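# Place the matching corner brace on the pencil marks

## Task

Take the loose corner brace in the tray that matches the one already mounted and set it on the pencil marks, oriented the same way up as the mounted brace: one leg lying flat on the tray floor, the other lying flat against the marked board. Open the gripper so the brace stays there by itself (it must not depend on the robot to stay in place), then move the arm away.

## Robot and tools

Robot: two arms, left_arm and right_arm, each with a parallel two-finger gripper. left_arm's base sits at (-0.020, +0.292, 0) m and right_arm's at (+0.010, -0.365, 0) m in the scene frame. Scene frame: origin on the table top midway between the arms, +x out over the table, +z up, left_arm on the +y side. The names left and right do not correspond to the sides of any camera image.

Gripper axes: the fingers point along the gripper's own +z and close along its own y. The reported end_effector_position is the point between the pads, roughly 1 cm short of the fingertips. Opening is absolute: +1 is fully open (0.094 m), -1 is closed.

execute_actions(actions, pictures). actions is a list holding at most one item. An empty list sends nothing and just reports the state (with pictures). An action item is {"rows": [...], "steps": n}, n from 9 to 15 (default 15), each step 1/30 s. Each row is a single list of 14 numbers, each in [-1, 1], covering both arms even if one is idle: dx, dy, dz, rx, ry, rz, opening for left_arm, then the same seven for right_arm. One row is used per step; the final row repeats to fill the remaining steps. dx..rz are offsets in the gripper's own axes, measured from that gripper's pose in the most recent result showing it (or from its current pose if no such result exists yet in this scene, or for second and later calls within one reply). Every row counts from that same base pose, not from the row before. Scale: 1.0 equals 0.6 m of translation or 180 degrees; rx, ry, rz form one rotation vector. A wait item is {"steps": n} with n up to 300, counted from the previous result, so your reply time is included. Set pictures true to get images with an action result.

move(target, speed). target is one 14-number row laid out exactly as above (same gripper-frame offsets from the same base pose, same scale, opening absolute). Both grippers travel in straight lines and finish together, lasting 0.5 to 10 s; longer paths are cut off at 10 s. speed is each arm's top path speed in m/s, 0.002 to 0.5, default 0.25; rotation is capped at twice that in rad/s. Openings are applied at the start. The path ignores obstacles and the other arm. Result adds a move: line with the ending (done, off_target, moving, held, fault) and limits that acted (paced = pose clipped; held = a check blocked steps, after which the arm may surge faster than speed), plus each gripper's distance from its target.

wait(seconds): 0 to 10 s, sends nothing new. zoom_image(camera, region): enlarges [x0, y0, x1, y1] pixels (max 504 by 504) of a camera's latest image; cameras are cam_head_left, cam_head_right, cam_high, cam_low (672x504) and cam_left_wrist, cam_right_wrist (504x504). read_manual(section) only returns URDF licence text. finished_scene(scene) ends the scene and grades it; irreversible.

Control behaviour: each step the commanded pose is clipped to within 70 mm and 16 degrees of the measured pose, then reached by damped inverse kinematics, position taking priority over orientation. Arms typically stop a centimetre or more short, usually low, and zero offsets let them drift downward. To keep an arm still, send in the first call of a reply the offset returning it to its desired pose, zeros in later calls, and raise the aim if it still sags. The last 9 steps of each action run after the result is returned, during your reply; after that the arm only finishes toward its last clipped pose. Hand target lines show where each gripper is being driven.

Results: the state line gives each gripper's position (m) and quaternion wxyz in the scene frame; printed positions can be a bit off, more when reaching far. grip_measured is the measured finger opening on the command scale (readings can be off by about 1 mm). HELD marks steps not sent; pose unreachable names an arm whose command was altered by the clearance check. Joint torques are raw and noisy. Joint limits (rad): waist -2.880 to 2.880, shoulder 0 to 3.142, elbow 0 to 3.019, wrist pitch -1.693 to 1.571, wrist yaw -1.571 to 1.571, wrist roll -2.094 to 2.094.

Gripping: command an opening about 0.03 below grip_measured for a firm hold; smaller margins grip lighter. Pads exert roughly 50 to 62 N, less on thin parts.

Avoid: dropping or knocking anything off the table, letting the arms collide or shove each other, fast or deep contacts (faster moves and targets set further beyond contact hit harder), and long loaded holds, since motors overheat (MOTOR HOT from 85 °C, fault and arm drop at 100 °C). Expect occasional brief tugs on held parts or nudges to loose ones. Thinking time lets the simulation run, so keep replies brief once moving.

Each tool is called after "Call:" in YAML: its name, and indented under it one key for each argument.

## Session

Call:
execute_actions:
  actions: []

Scene clock: 0.00 s of 4600.00 s.
left_arm: end_effector_position=(+0.7580, +0.2984, +0.2692) grip_measured=+1.000 end_effector_quat_wxyz=(+0.592, +0.375, +0.530, +0.477) | right_arm: end_effector_position=(+0.2305, -0.2158, +0.1373) grip_measured=+1.000 end_effector_quat_wxyz=(+0.077, -0.129, +0.979, -0.140)
Joint positions: left_arm=[-0.209  1.954  1.323  0.788 -0.069  1.305  0.094] | right_arm=[ 0.929  1.107  0.773 -1.292  0.317  0.544  0.094]
Joint velocities: left_arm=[-0.015  0.015 -0.002  0.007 -0.007 -0.095  0.   ] | right_arm=[-0.005 -0.005 -0.002  0.007 -0.066  0.022  0.   ]
Joint torques (N m, as the arm reports them, + toward a larger angle): no reading
Motor temperatures (°C, as the motors report them): left_arm=[28 30 28 26 29 30] | right_arm=[27 30 29 28 27 28]
Hand target (left_arm): +0.761, +0.298, +0.293; +0.603, +0.364, +0.518, +0.485
Hand target (right_arm): +0.237, -0.209, +0.146; +0.087, -0.127, +0.979, -0.132
camera_calibration (this result's frames):
cam_left_wrist: T_world_to_cam=[[0.191091, -0.255801, -0.947655, 0.186737], [-0.584588, 0.745893, -0.319219, 0.31105], [0.788506, 0.614987, -0.00700483, -0.656592], [0, 0, 0, 1]] pos_world=[0.663879, 0.219553, 0.271656]
cam_right_wrist: T_world_to_cam=[[0.221406, -0.930059, 0.293207, -0.295006], [-0.888995, -0.0689134, 0.452702, 0.133056], [-0.400833, -0.36089, -0.842075, 0.251482], [0, 0, 0, 1]] pos_world=[0.284405, -0.174447, 0.23803]

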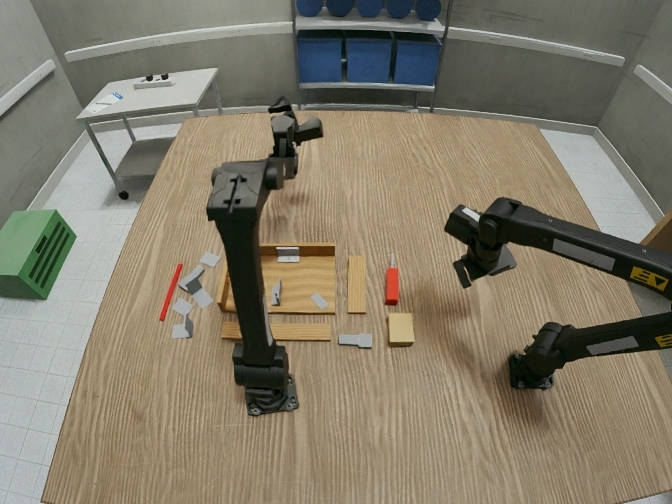

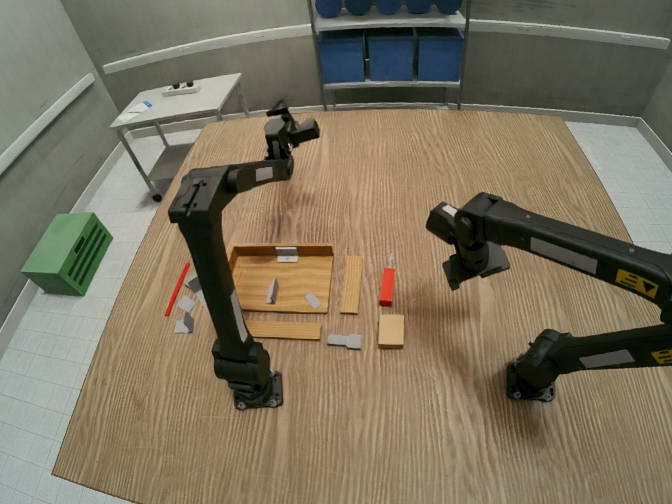

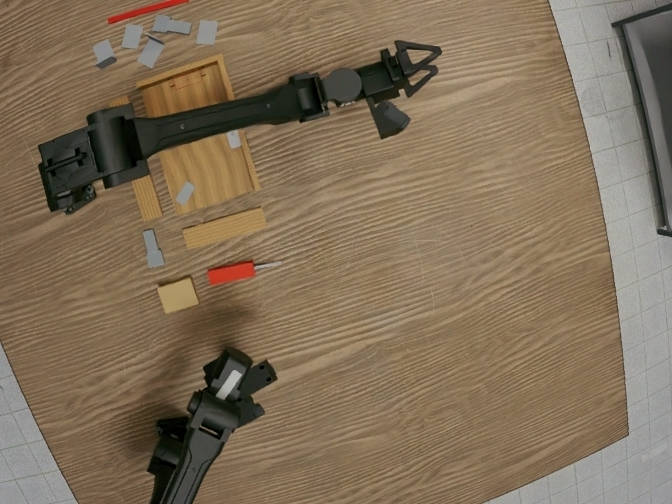

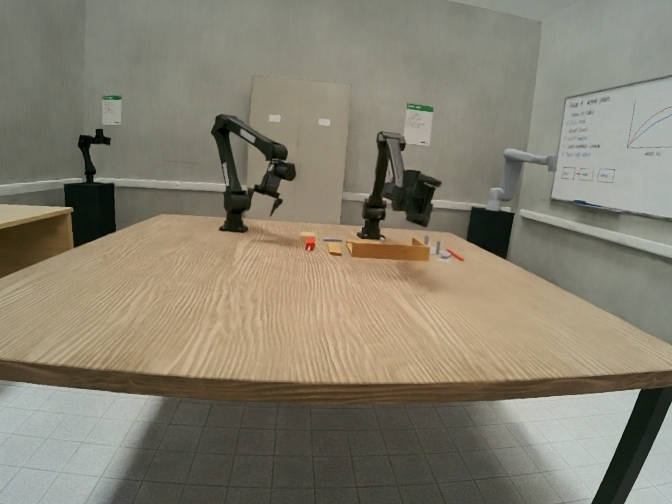

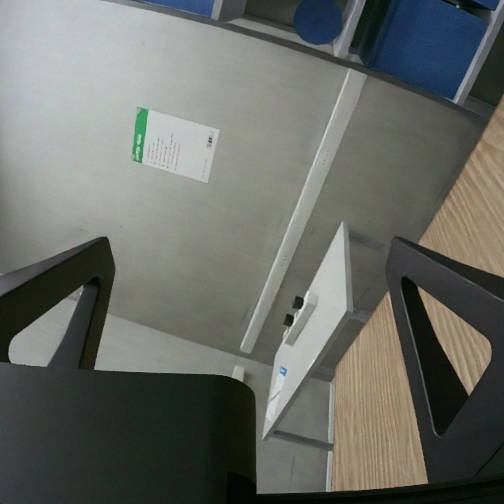

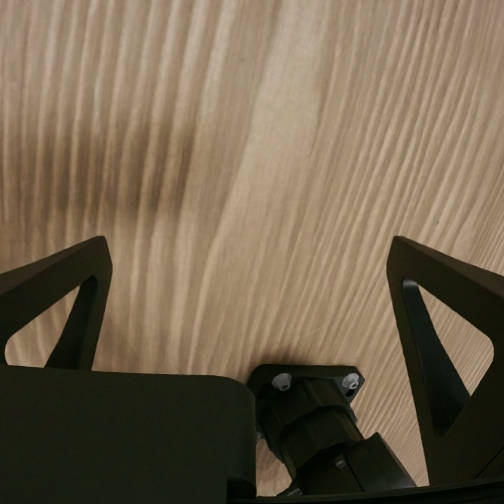

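Call:
zoom_image:
  camera: "cam_head_left"
  region: [250, 235, 350, 325]

Call:
zoom_image:
  camera: "cam_head_right"
  region: [220, 235, 340, 325]

Call:
zoom_image:
  camera: "cam_high"
  region: [120, 40, 280, 220]

Region (250, 235, 350, 325) of cam_head_left's 672x504 image, scaled by 5.040, with more detail than that image has; it fills the top 454 rows of this view, and the rest is white.

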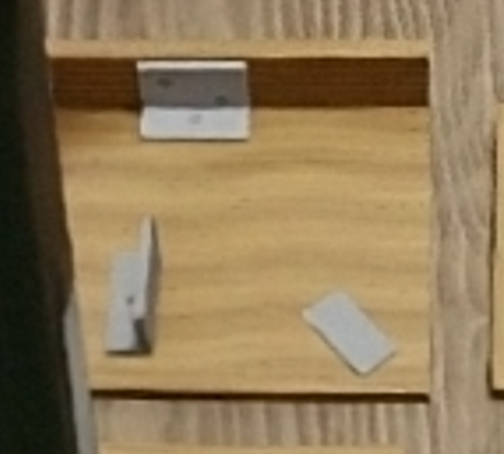

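Region (220, 235, 340, 325) of cam_head_right's 672x504 image, scaled by 4.200, with more detail than that image has; it fills the top 378 rows of this view, and the rest is white.

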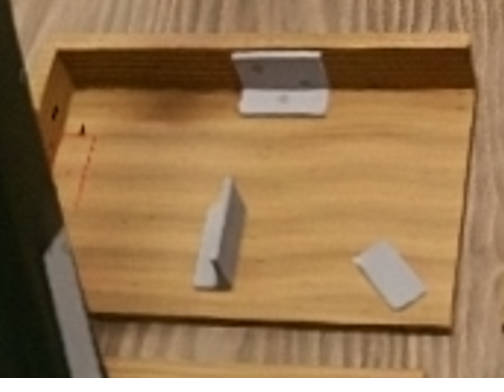

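Region (120, 40, 280, 220) of cam_high's 672x504 image, scaled by 2.800, with more detail than that image has.

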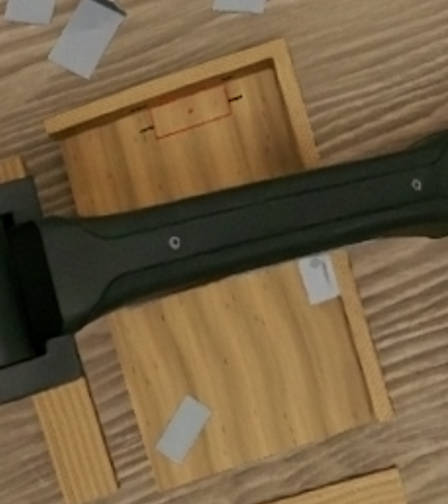

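Call:
move:
  target: [0.080, -0.079, -0.862, 0.551, -0.063, -0.065, 0.8, 0, 0, 0, 0, 0, 0, 1]
  speed: 0.35

Scene clock: 5.60 s of 4600.00 s.
left_arm: end_effector_position=(+0.2553, +0.2977, +0.1279) grip_measured=+0.802 end_effector_quat_wxyz=(+0.181, +0.677, +0.690, -0.180) | right_arm: end_effector_position=(+0.2305, -0.2158, +0.1373) grip_measured=+1.000 end_effector_quat_wxyz=(+0.077, -0.129, +0.979, -0.140)
Joint positions: left_arm=[ 0.119  1.216  0.787 -1.313  0.49   1.918  0.085] | right_arm=[ 0.929  1.107  0.773 -1.292  0.317  0.544  0.094]
Joint velocities: left_arm=[ 0.005 -0.005  0.002  0.012 -0.007 -0.066 -0.   ] | right_arm=[ 0.005 -0.005 -0.007  0.002 -0.051 -0.051  0.   ]
Joint torques (N m, as the arm reports them, + toward a larger angle): left_arm=[ 0.22 -4.99  7.48 -0.78  0.15  0.03] | right_arm=[-1.96 -6.81  7.41  0.45  0.26 -0.07]
Motor temperatures (°C, as the motors report them): left_arm=[28 31 29 26 29 30] | right_arm=[27 30 30 28 27 28]
Hand target (left_arm): +0.254, +0.300, +0.131; +0.180, +0.678, +0.690, -0.181
Hand target (right_arm): +0.230, -0.216, +0.137; +0.077, -0.129, +0.979, -0.140
Off the commanded pose (left_arm): 0.003 m, 1 deg.
Off the commanded pose (right_arm): 0.000 m, 0 deg.
Kept back: nothing.
move: done
camera_calibration (this result's frames):
cam_left_wrist: T_world_to_cam=[[-0.999484, -0.0244256, -0.020844, 0.265202], [-0.0263973, 0.994611, 0.100256, -0.297662], [0.0182829, 0.100754, -0.994743, 0.215277], [0, 0, 0, 1]] pos_world=[0.253272, 0.280846, 0.249516]
cam_right_wrist: T_world_to_cam=[[0.221406, -0.930059, 0.293207, -0.295006], [-0.888995, -0.0689134, 0.452702, 0.133056], [-0.400833, -0.36089, -0.842075, 0.251482], [0, 0, 0, 1]] pos_world=[0.284405, -0.174447, 0.23803]

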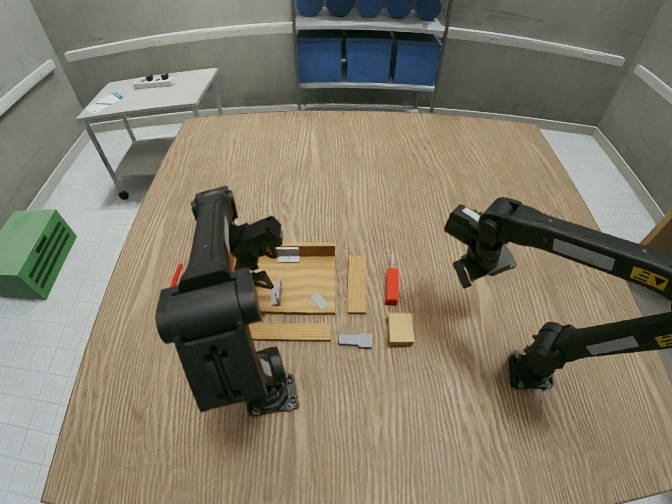

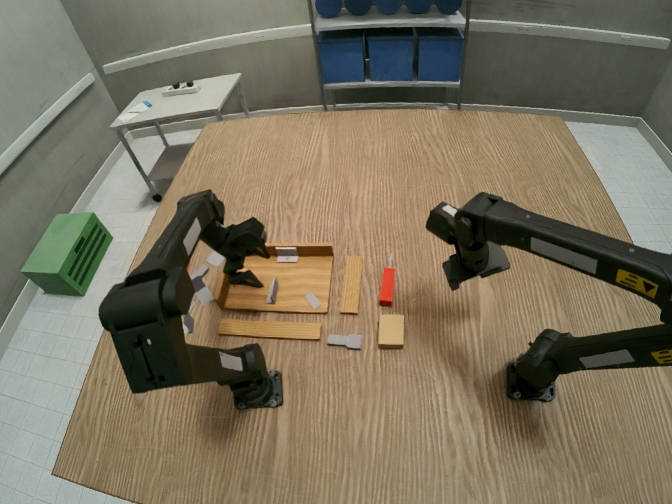

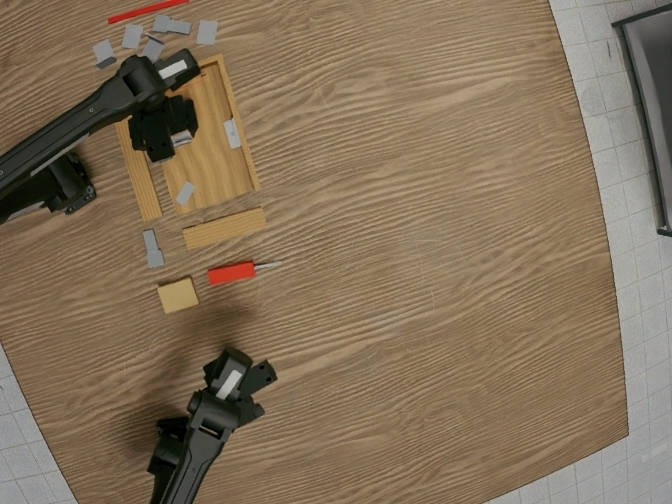

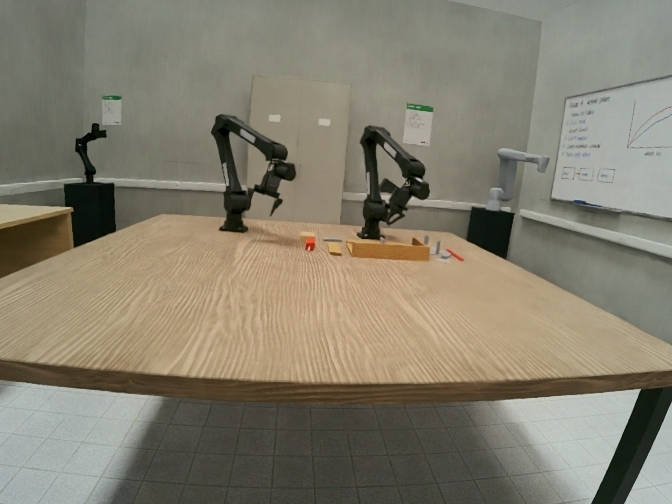

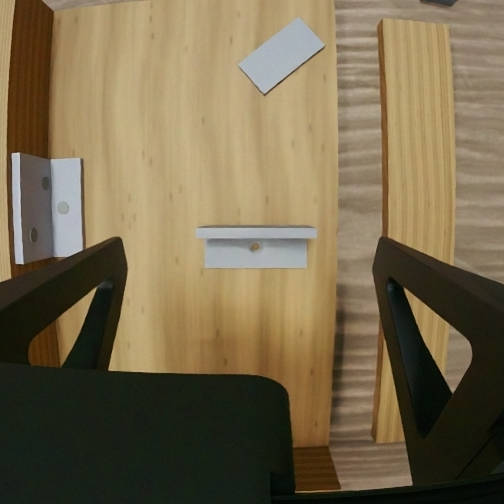

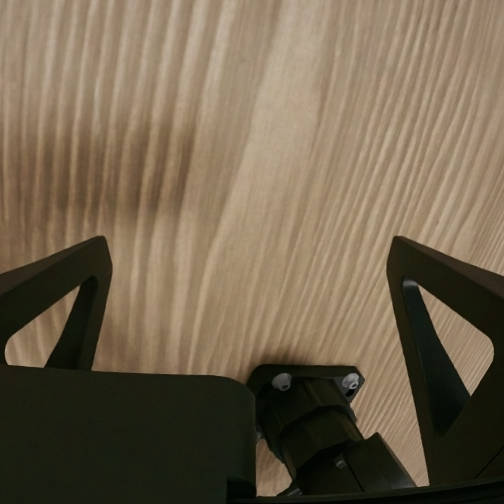

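Call:
move:
  target: [0.0806, 0.0072, 0.142, 0, 0, 0, 0.7, 0, 0, 0, 0, 0, 0, 1]
  speed: 0.1

Scene clock: 8.00 s of 4600.00 s.
left_arm: end_effector_position=(+0.2561, +0.2980, +0.0293) grip_measured=+0.702 end_effector_quat_wxyz=(+0.178, +0.676, +0.690, -0.187) | right_arm: end_effector_position=(+0.2305, -0.2158, +0.1373) grip_measured=+1.000 end_effector_quat_wxyz=(+0.077, -0.129, +0.979, -0.140)
Joint positions: left_arm=[ 0.119  1.415  0.65  -0.995  0.49   1.92   0.08 ] | right_arm=[ 0.929  1.107  0.773 -1.292  0.317  0.544  0.094]
Joint velocities: left_arm=[-0.005 -0.015 -0.002  0.007  0.007  0.022  0.   ] | right_arm=[-0.005 -0.005 -0.007  0.012  0.007 -0.007  0.   ]
Joint torques (N m, as the arm reports them, + toward a larger angle): left_arm=[-0.24 -5.45  5.62  0.46  0.33 -0.13] | right_arm=[-1.79 -6.68  7.4   0.45  0.24 -0.09]
Motor temperatures (°C, as the motors report them): left_arm=[28 31 30 26 29 30] | right_arm=[27 30 31 28 27 28]
Hand target (left_arm): +0.261, +0.298, +0.029; +0.181, +0.677, +0.690, -0.181
Hand target (right_arm): +0.230, -0.216, +0.137; +0.077, -0.129, +0.979, -0.140
Off the commanded pose (left_arm): 0.003 m, 1 deg.
Off the commanded pose (right_arm): 0.000 m, 0 deg.
Kept back: nothing.
move: done
camera_calibration (this result's frames):
cam_left_wrist: T_world_to_cam=[[-0.999724, -0.0225098, -0.00667077, 0.263083], [-0.0230445, 0.995158, 0.0955511, -0.288918], [0.00448763, 0.0956785, -0.995402, 0.122173], [0, 0, 0, 1]] pos_world=[0.255804, 0.281752, 0.150973]
cam_right_wrist: T_world_to_cam=[[0.221406, -0.930059, 0.293207, -0.295006], [-0.888995, -0.0689134, 0.452702, 0.133056], [-0.400833, -0.36089, -0.842075, 0.251482], [0, 0, 0, 1]] pos_world=[0.284405, -0.174447, 0.23803]

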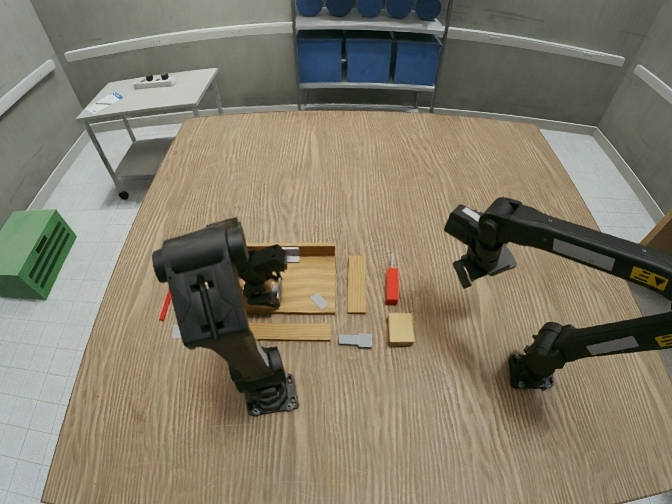

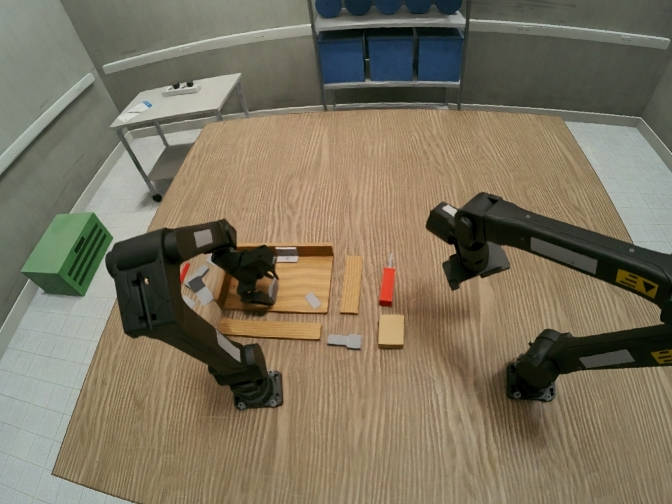

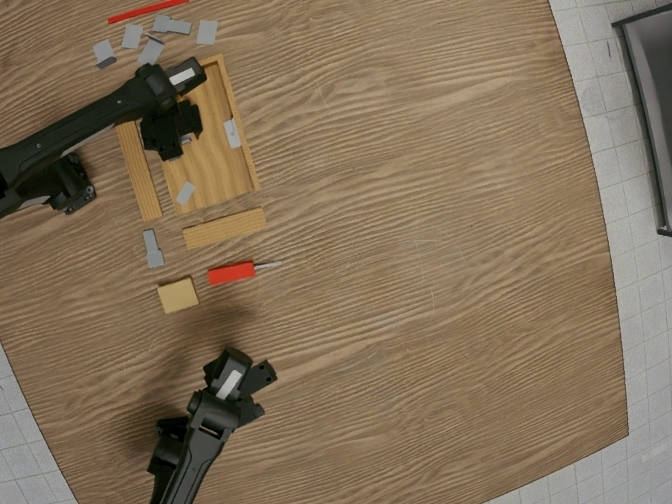

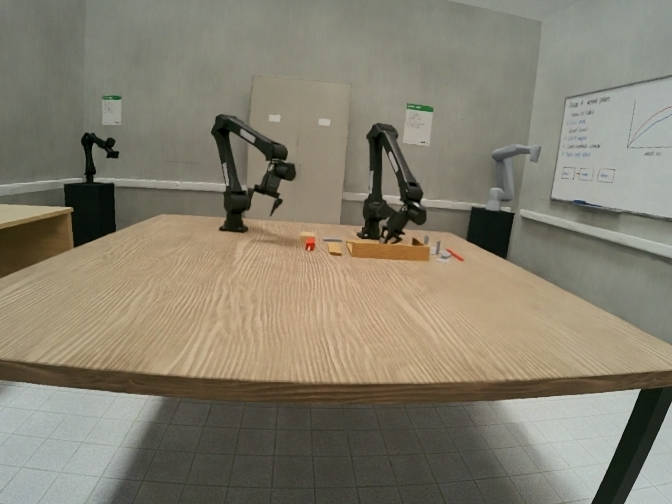

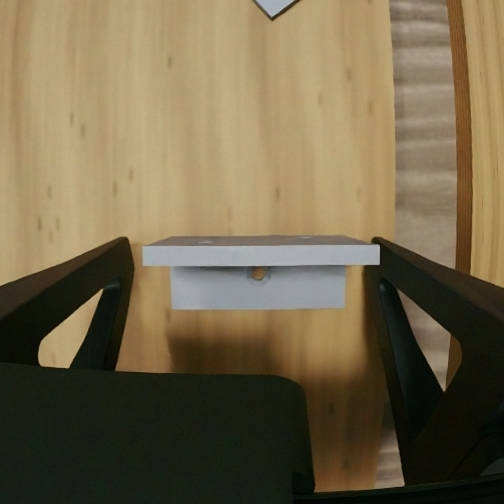

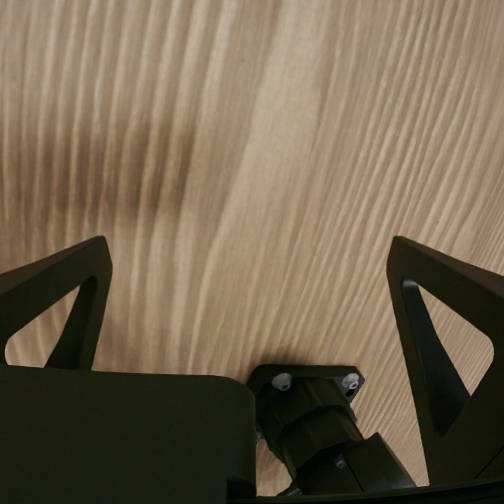

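Call:
execute_actions:
  actions:
    - {"rows": [[0.0032,-0.0033,0.004,0,0,0,0.6,0,0,0,0,0,0,1],[0.0032,-0.0033,0.004,0,0,0,0.52,0,0,0,0,0,0,1],[0.0032,-0.0033,0.004,0,0,0,0.46,0,0,0,0,0,0,1],[0.0032,-0.0033,0.004,0,0,0,0.42,0,0,0,0,0,0,1],[0.0032,-0.0033,0.004,0,0,0,0.40,0,0,0,0,0,0,1],[0.0032,-0.0033,0.004,0,0,0,0.38,0,0,0,0,0,0,1],[0.0032,-0.0033,0.004,0,0,0,0.36,0,0,0,0,0,0,1],[0.0032,-0.0033,0.004,0,0,0,0.34,0,0,0,0,0,0,1],[0.0032,-0.0033,0.004,0,0,0,0.32,0,0,0,0,0,0,1],[0.0032,-0.0033,0.004,0,0,0,0.30,0,0,0,0,0,0,1],[0.0032,-0.0033,0.004,0,0,0,0.28,0,0,0,0,0,0,1],[0.0032,-0.0033,0.004,0,0,0,0.26,0,0,0,0,0,0,1],[0.0032,-0.0033,0.004,0,0,0,0.24,0,0,0,0,0,0,1],[0.0032,-0.0033,0.004,0,0,0,0.22,0,0,0,0,0,0,1],[0.0032,-0.0033,0.004,0,0,0,0.21,0,0,0,0,0,0,1]], "steps": 15}

Call:
execute_actions:
  actions:
    - {"steps": 13}
  pictures: true

Scene clock: 8.93 s of 4600.00 s.
left_arm: end_effector_position=(+0.2516, +0.2965, +0.0270) grip_measured=+0.393 end_effector_quat_wxyz=(+0.176, +0.675, +0.691, -0.191) | right_arm: end_effector_position=(+0.2305, -0.2158, +0.1373) grip_measured=+1.000 end_effector_quat_wxyz=(+0.077, -0.129, +0.979, -0.140)
Joint positions: left_arm=[ 0.119  1.415  0.641 -0.995  0.49   1.92   0.065] | right_arm=[ 0.929  1.107  0.773 -1.292  0.317  0.544  0.094]
Joint velocities: left_arm=[-0.015  0.015 -0.042 -0.012 -0.007 -0.022 -0.022] | right_arm=[-0.015 -0.005 -0.007  0.002  0.081  0.037  0.   ]
Joint torques (N m, as the arm reports them, + toward a larger angle): left_arm=[ 0.28 -5.7   5.47  0.16  0.24  0.  ] | right_arm=[-2.52 -7.02  7.35  0.45  0.25 -0.12]
Motor temperatures (°C, as the motors report them): left_arm=[28 31 30 26 29 30] | right_arm=[27 30 31 28 27 28]
Steps of this call (steps 1 to 22: nothing new was sent; steps 23 to 28: the first 6 steps of this action). Readings (end_effector_position):
23: left_arm (+0.2556, +0.2978, +0.0290) | right_arm (+0.2305, -0.2158, +0.1373)
24: left_arm (+0.2551, +0.2977, +0.0287) | right_arm (+0.2305, -0.2158, +0.1373)
26: left_arm (+0.2530, +0.2970, +0.0277) | right_arm (+0.2305, -0.2158, +0.1373)
28: the state above

Scene clock: 9.37 s of 4600.00 s.
left_arm: end_effector_position=(+0.2514, +0.2964, +0.0269) grip_measured=+0.242 end_effector_quat_wxyz=(+0.176, +0.675, +0.691, -0.192) | right_arm: end_effector_position=(+0.2305, -0.2158, +0.1373) grip_measured=+1.000 end_effector_quat_wxyz=(+0.077, -0.129, +0.979, -0.140)
Joint positions: left_arm=[ 0.119  1.415  0.64  -0.995  0.49   1.92   0.058] | right_arm=[ 0.929  1.107  0.773 -1.292  0.317  0.544  0.094]
Joint velocities: left_arm=[-0.015 -0.015  0.002 -0.012  0.022  0.022  0.001] | right_arm=[ 0.005 -0.005  0.012 -0.002 -0.007  0.022  0.   ]
Joint torques (N m, as the arm reports them, + toward a larger angle): left_arm=[ 0.26 -5.63  5.67  0.2   0.25  0.04] | right_arm=[-1.98 -7.01  7.28  0.43  0.21 -0.08]
Motor temperatures (°C, as the motors report them): left_arm=[28 31 30 26 29 30] | right_arm=[27 30 31 28 27 28]
Hand target (left_arm): +0.254, +0.298, +0.026; +0.178, +0.676, +0.690, -0.187
Hand target (right_arm): +0.230, -0.216, +0.137; +0.077, -0.129, +0.979, -0.140
Off the commanded pose (left_arm): 0.003 m, 1 deg.
Off the commanded pose (right_arm): 0.000 m, 0 deg.
Kept back: nothing.
Steps of this call (steps 1 to 9: the last 9 steps of your previous action; steps 10 to 13: nothing new was sent). Readings (end_effector_position):
1: left_arm (+0.2514, +0.2964, +0.0269) | right_arm (+0.2305, -0.2158, +0.1373)
2: left_arm (+0.2514, +0.2964, +0.0269) | right_arm (+0.2305, -0.2158, +0.1373)
4: left_arm (+0.2514, +0.2964, +0.0269) | right_arm (+0.2305, -0.2158, +0.1373)
8: left_arm (+0.2514, +0.2964, +0.0269) | right_arm (+0.2305, -0.2158, +0.1373)
13: the state above
camera_calibration (this result's frames):
cam_left_wrist: T_world_to_cam=[[-0.999733, -0.0228453, 0.00336059, 0.258106], [-0.0224365, 0.995457, 0.0925338, -0.287379], [-0.00545929, 0.0924338, -0.995704, 0.123451], [0, 0, 0, 1]] pos_world=[0.252263, 0.280559, 0.148645]
cam_right_wrist: T_world_to_cam=[[0.221406, -0.930059, 0.293207, -0.295006], [-0.888995, -0.0689134, 0.452702, 0.133056], [-0.400833, -0.36089, -0.842075, 0.251482], [0, 0, 0, 1]] pos_world=[0.284405, -0.174447, 0.23803]

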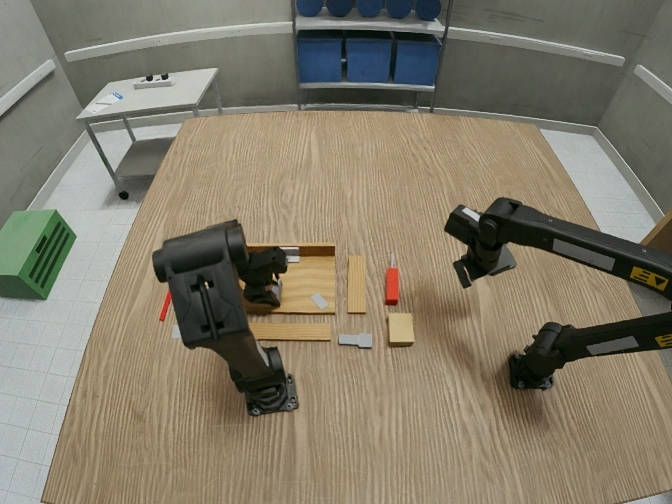

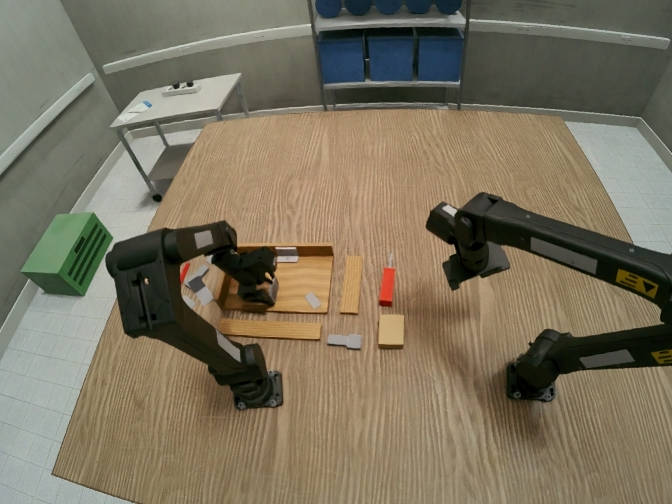

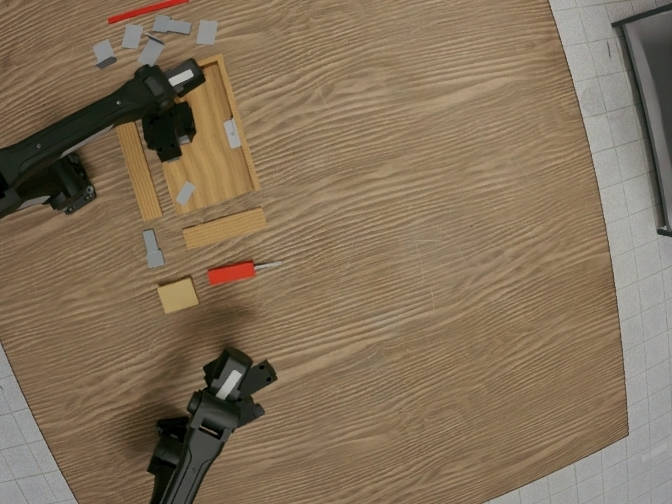

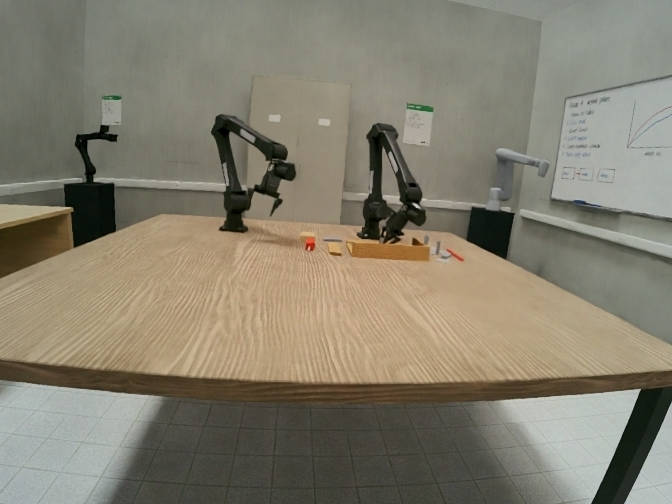

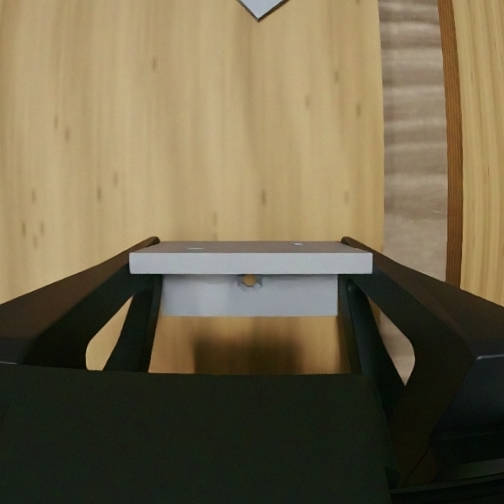

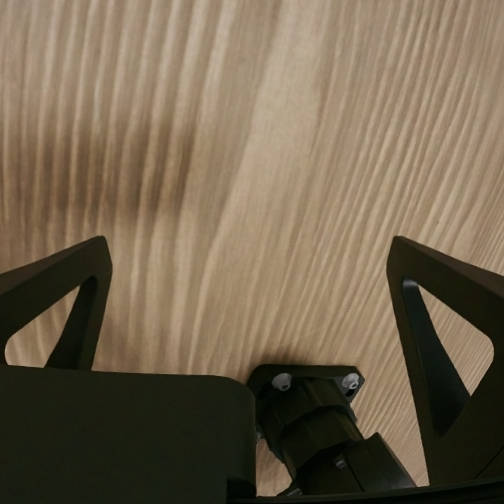

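Call:
move:
  target: [-0.055, 0.022, -0.094, 0, 0, 0, 0.21, 0, 0, 0, 0, 0, 0, 1]
  speed: 0.1

Call:
move:
  target: [0.119, 0.0935, -0.091, -0.488, -0.027, -0.842, 0.21, 0, 0, 0, 0, 0, 0, 1]
  speed: 0.45

Scene clock: 11.97 s of 4600.00 s.
left_arm: end_effector_position=(+0.2520, +0.2945, +0.0779) grip_measured=+0.242 end_effector_quat_wxyz=(+0.169, +0.671, +0.693, -0.203) | right_arm: end_effector_position=(+0.2305, -0.2158, +0.1373) grip_measured=+1.000 end_effector_quat_wxyz=(+0.077, -0.129, +0.979, -0.140)
Joint positions: left_arm=[ 0.112  1.321  0.719 -1.19   0.49   1.909  0.058] | right_arm=[ 0.929  1.107  0.773 -1.292  0.317  0.544  0.094]
Joint velocities: left_arm=[-0.005 -0.015 -0.002 -0.002 -0.037 -0.051  0.   ] | right_arm=[-0.015  0.005  0.002  0.007 -0.037 -0.007  0.   ]
Joint torques (N m, as the arm reports them, + toward a larger angle): left_arm=[-0.84 -6.25  9.26 -0.76  0.42 -0.09] | right_arm=[-1.41 -6.72  7.45  0.36  0.28 -0.09]
Motor temperatures (°C, as the motors report them): left_arm=[28 31 30 26 29 30] | right_arm=[27 30 31 28 27 28]
Hand target (left_arm): +0.265, +0.296, +0.092; +0.176, +0.675, +0.691, -0.191
Hand target (right_arm): +0.230, -0.216, +0.137; +0.077, -0.129, +0.979, -0.140
Off the commanded pose (left_arm): 0.020 m, 2 deg.
Off the commanded pose (right_arm): 0.000 m, 0 deg.
Kept back: nothing.
move: off_target (left_arm)
camera_calibration (this result's frames):
cam_left_wrist: T_world_to_cam=[[-0.999224, -0.0243109, 0.031005, 0.256618], [-0.0215598, 0.996047, 0.0861703, -0.290103], [-0.0329773, 0.0854349, -0.995798, 0.183402], [0, 0, 0, 1]] pos_world=[0.256213, 0.279526, 0.199673]
cam_right_wrist: T_world_to_cam=[[0.221406, -0.930059, 0.293207, -0.295006], [-0.888995, -0.0689134, 0.452702, 0.133056], [-0.400833, -0.36089, -0.842075, 0.251482], [0, 0, 0, 1]] pos_world=[0.284405, -0.174447, 0.23803]

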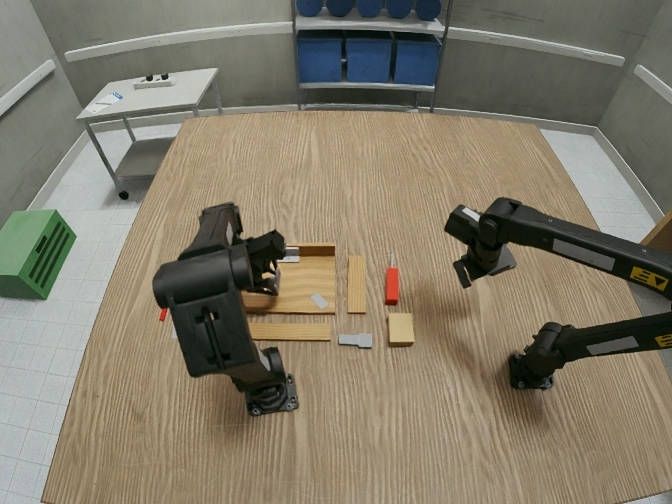

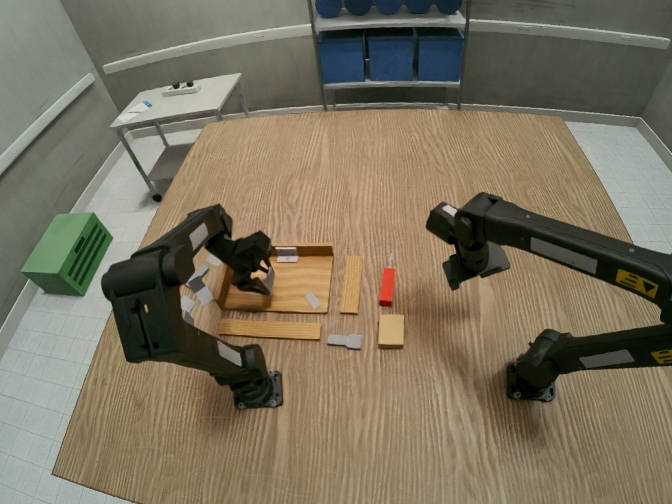

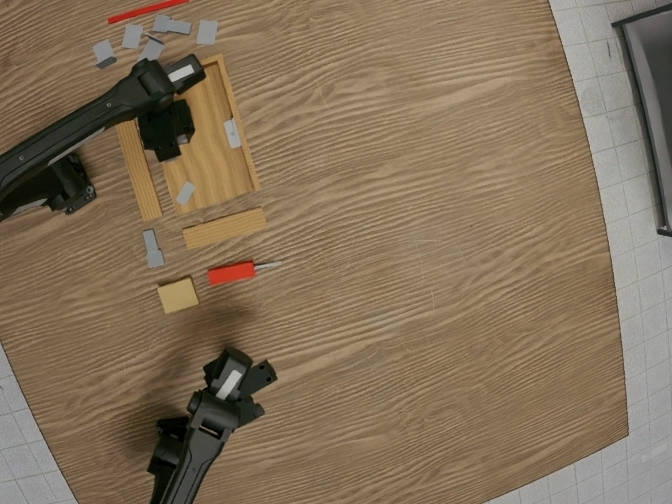

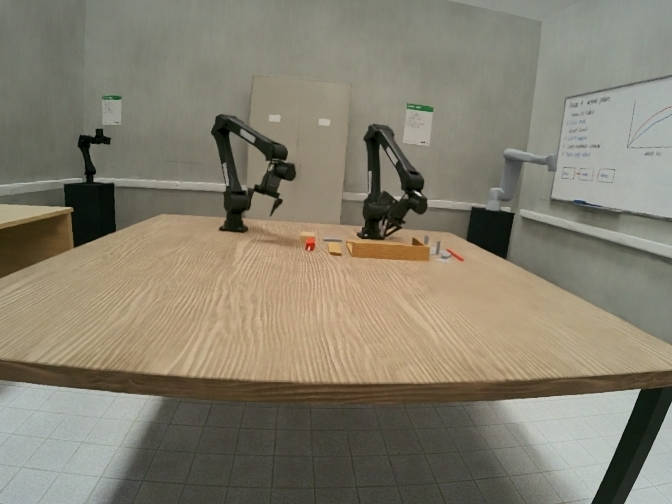

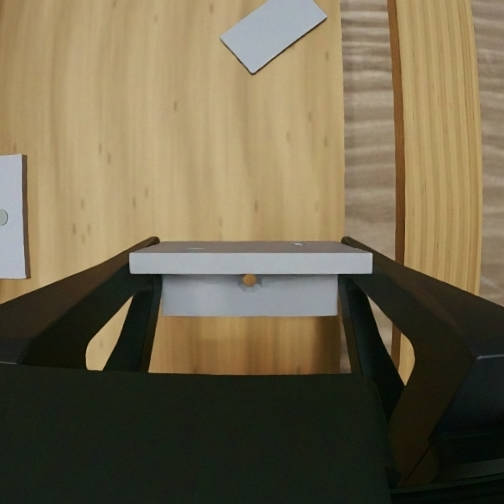

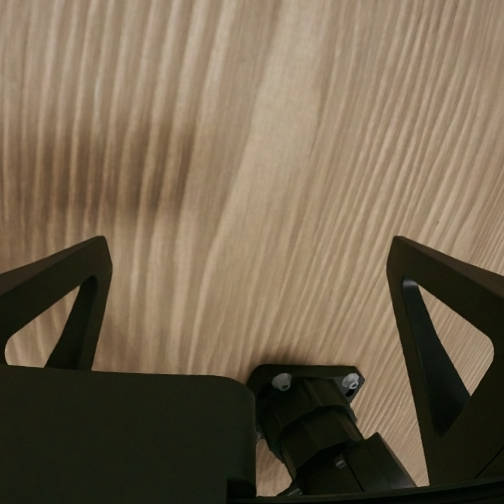

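Scene clock: 16.10 s of 4600.00 s.
left_arm: end_effector_position=(+0.2905, +0.3843, +0.0722) grip_measured=+0.243 end_effector_quat_wxyz=(+0.179, -0.659, +0.709, +0.179) | right_arm: end_effector_position=(+0.2305, -0.2158, +0.1373) grip_measured=+1.000 end_effector_quat_wxyz=(+0.077, -0.129, +0.979, -0.140)
Joint positions: left_arm=[-0.174  1.312  0.705 -0.925 -0.511 -1.459  0.058] | right_arm=[ 0.929  1.107  0.773 -1.292  0.317  0.544  0.094]
Joint velocities: left_arm=[-0.005 -0.015 -0.037  0.012 -0.037 -0.051 -0.001] | right_arm=[ 0.005 -0.005  0.012 -0.002  0.037 -0.022  0.   ]
Joint torques (N m, as the arm reports them, + toward a larger angle): left_arm=[-0.51 -5.14 10.3  -0.16 -0.75 -0.17] | right_arm=[-1.65 -6.82  7.37  0.34  0.25 -0.1 ]
Motor temperatures (°C, as the motors report them): left_arm=[28 31 30 26 29 30] | right_arm=[27 30 31 28 27 28]
Hand target (left_arm): +0.307, +0.384, +0.086; -0.192, +0.662, -0.704, -0.171
Hand target (right_arm): +0.230, -0.216, +0.137; +0.077, -0.129, +0.979, -0.140
Off the commanded pose (left_arm): 0.021 m, 1 deg.
Off the commanded pose (right_arm): 0.000 m, 0 deg.
Kept back: nothing.
move: off_target (left_arm)
camera_calibration (this result's frames):
cam_left_wrist: T_world_to_cam=[[0.997224, -0.0620816, -0.041107, -0.262789], [-0.0574412, -0.992729, 0.105783, 0.395129], [-0.0473753, -0.103128, -0.993539, 0.247831], [0, 0, 0, 1]] pos_world=[0.296497, 0.4015, 0.19363]
cam_right_wrist: T_world_to_cam=[[0.221406, -0.930059, 0.293207, -0.295006], [-0.888995, -0.0689134, 0.452702, 0.133056], [-0.400833, -0.36089, -0.842075, 0.251482], [0, 0, 0, 1]] pos_world=[0.284405, -0.174447, 0.23803]

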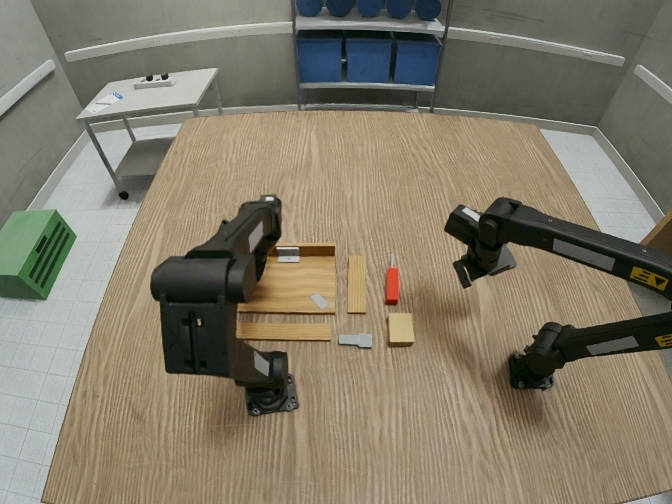

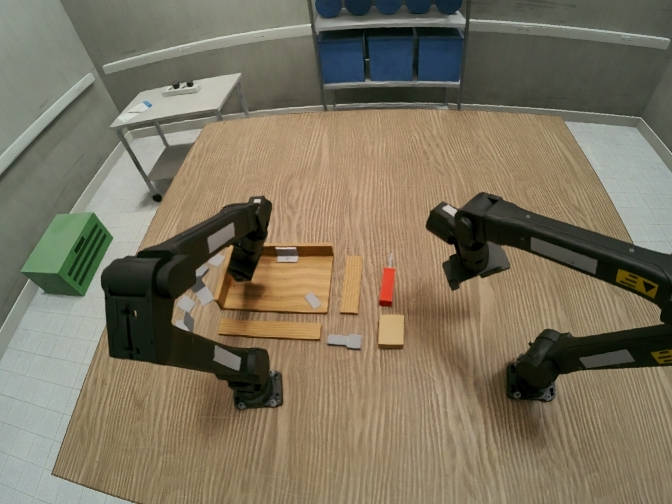

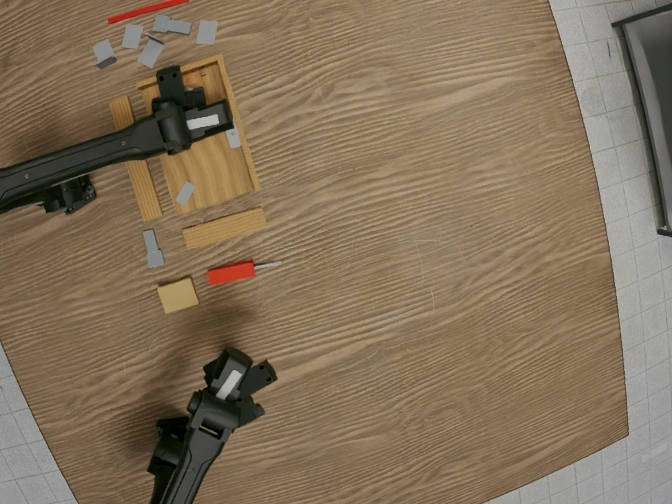

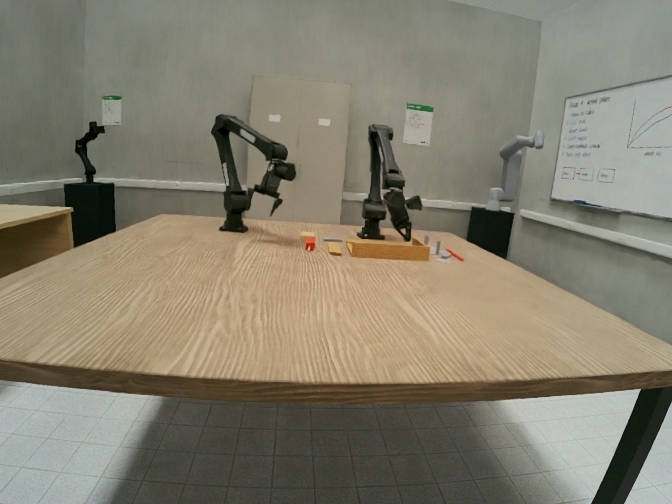

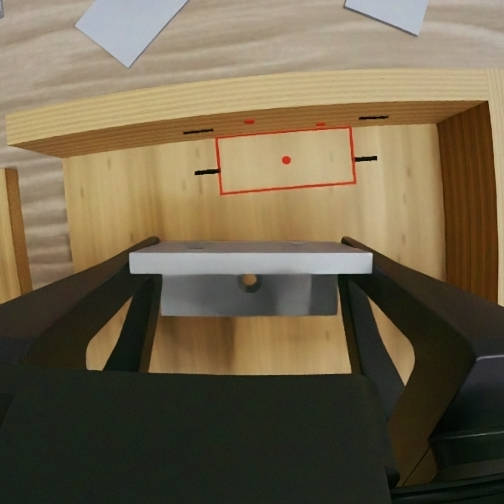

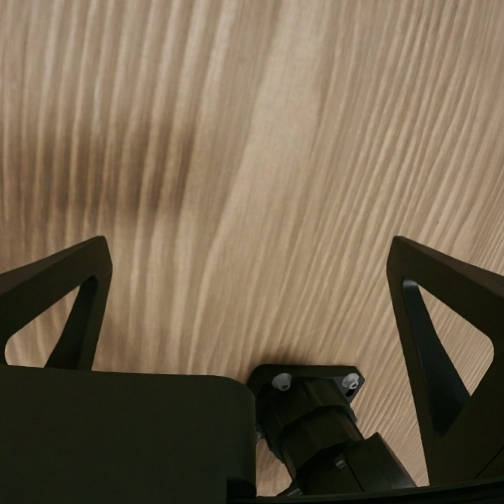

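Call:
move:
  target: [-0.0295, -0.0323, 0.0944, 0.004, -0.005, -0.033, 0.21, 0, 0, 0, 0, 0, 0, 1]
  speed: 0.06

Scene clock: 18.77 s of 4600.00 s.
left_arm: end_effector_position=(+0.3084, +0.4228, +0.0302) grip_measured=+0.243 end_effector_quat_wxyz=(+0.191, -0.691, +0.675, +0.172) | right_arm: end_effector_position=(+0.2305, -0.2158, +0.1373) grip_measured=+1.000 end_effector_quat_wxyz=(+0.077, -0.129, +0.979, -0.140)
Joint positions: left_arm=[-0.062  1.446  0.691 -0.714 -0.511 -1.427  0.058] | right_arm=[ 0.929  1.107  0.773 -1.292  0.317  0.544  0.094]
Joint velocities: left_arm=[-0.005 -0.005 -0.022 -0.007 -0.037 -0.051  0.   ] | right_arm=[-0.005 -0.005 -0.027  0.007 -0.095 -0.007  0.   ]
Joint torques (N m, as the arm reports them, + toward a larger angle): left_arm=[ 0.93 -6.71  6.02  1.04 -0.61  0.05] | right_arm=[-2.25 -6.95  7.35  0.3   0.26 -0.1 ]
Motor temperatures (°C, as the motors report them): left_arm=[28 31 31 26 29 30] | right_arm=[27 30 31 28 27 28]
Hand target (left_arm): +0.313, +0.426, +0.031; -0.198, +0.692, -0.673, -0.169
Hand target (right_arm): +0.230, -0.216, +0.137; +0.077, -0.129, +0.979, -0.140
Off the commanded pose (left_arm): 0.005 m, 1 deg.
Off the commanded pose (right_arm): 0.000 m, 0 deg.
Kept back: nothing.
move: done
camera_calibration (this result's frames):
cam_left_wrist: T_world_to_cam=[[0.99973, 0.0222381, 0.00678606, -0.31777], [0.0214621, -0.994905, 0.0985059, 0.415604], [0.00894207, -0.0983337, -0.995113, 0.191543], [0, 0, 0, 1]] pos_world=[0.307052, 0.439388, 0.151824]
cam_right_wrist: T_world_to_cam=[[0.221406, -0.930059, 0.293207, -0.295006], [-0.888995, -0.0689134, 0.452702, 0.133056], [-0.400833, -0.36089, -0.842075, 0.251482], [0, 0, 0, 1]] pos_world=[0.284405, -0.174447, 0.23803]

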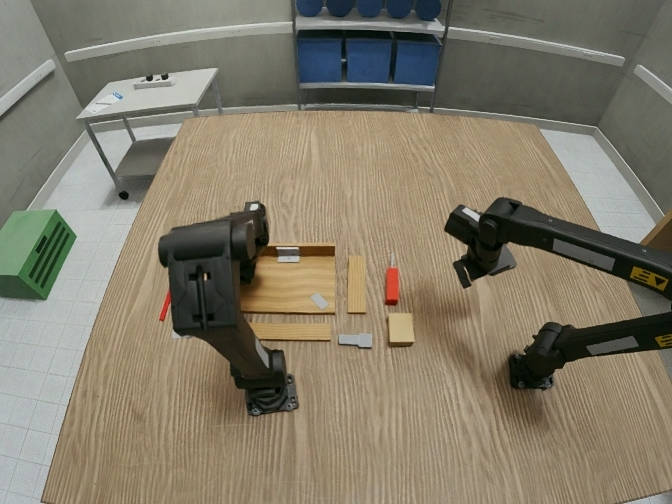

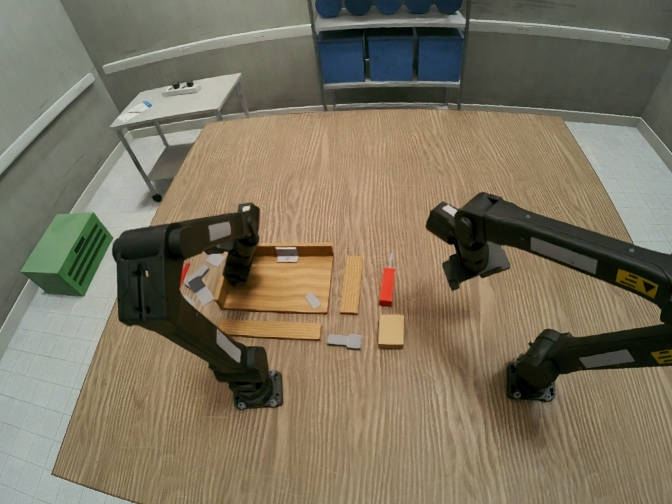

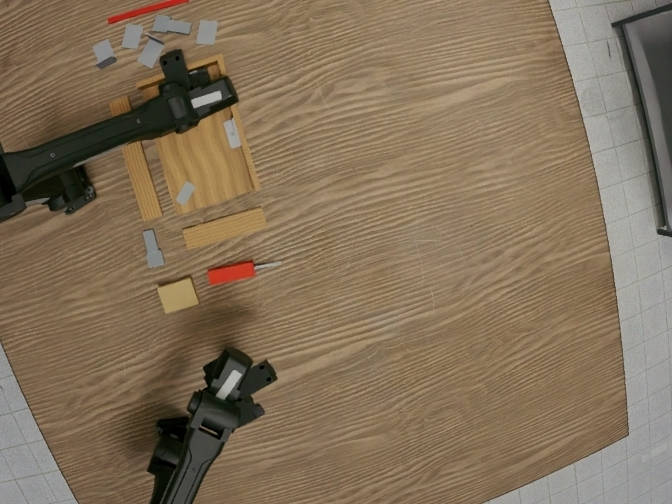

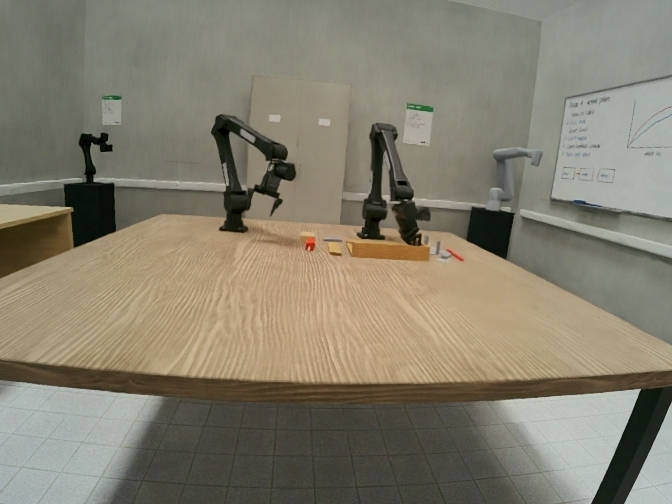

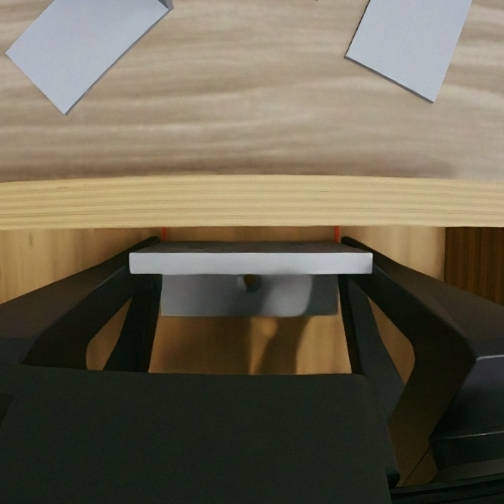

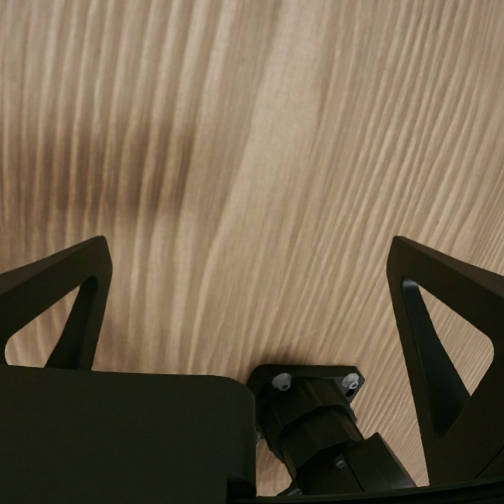

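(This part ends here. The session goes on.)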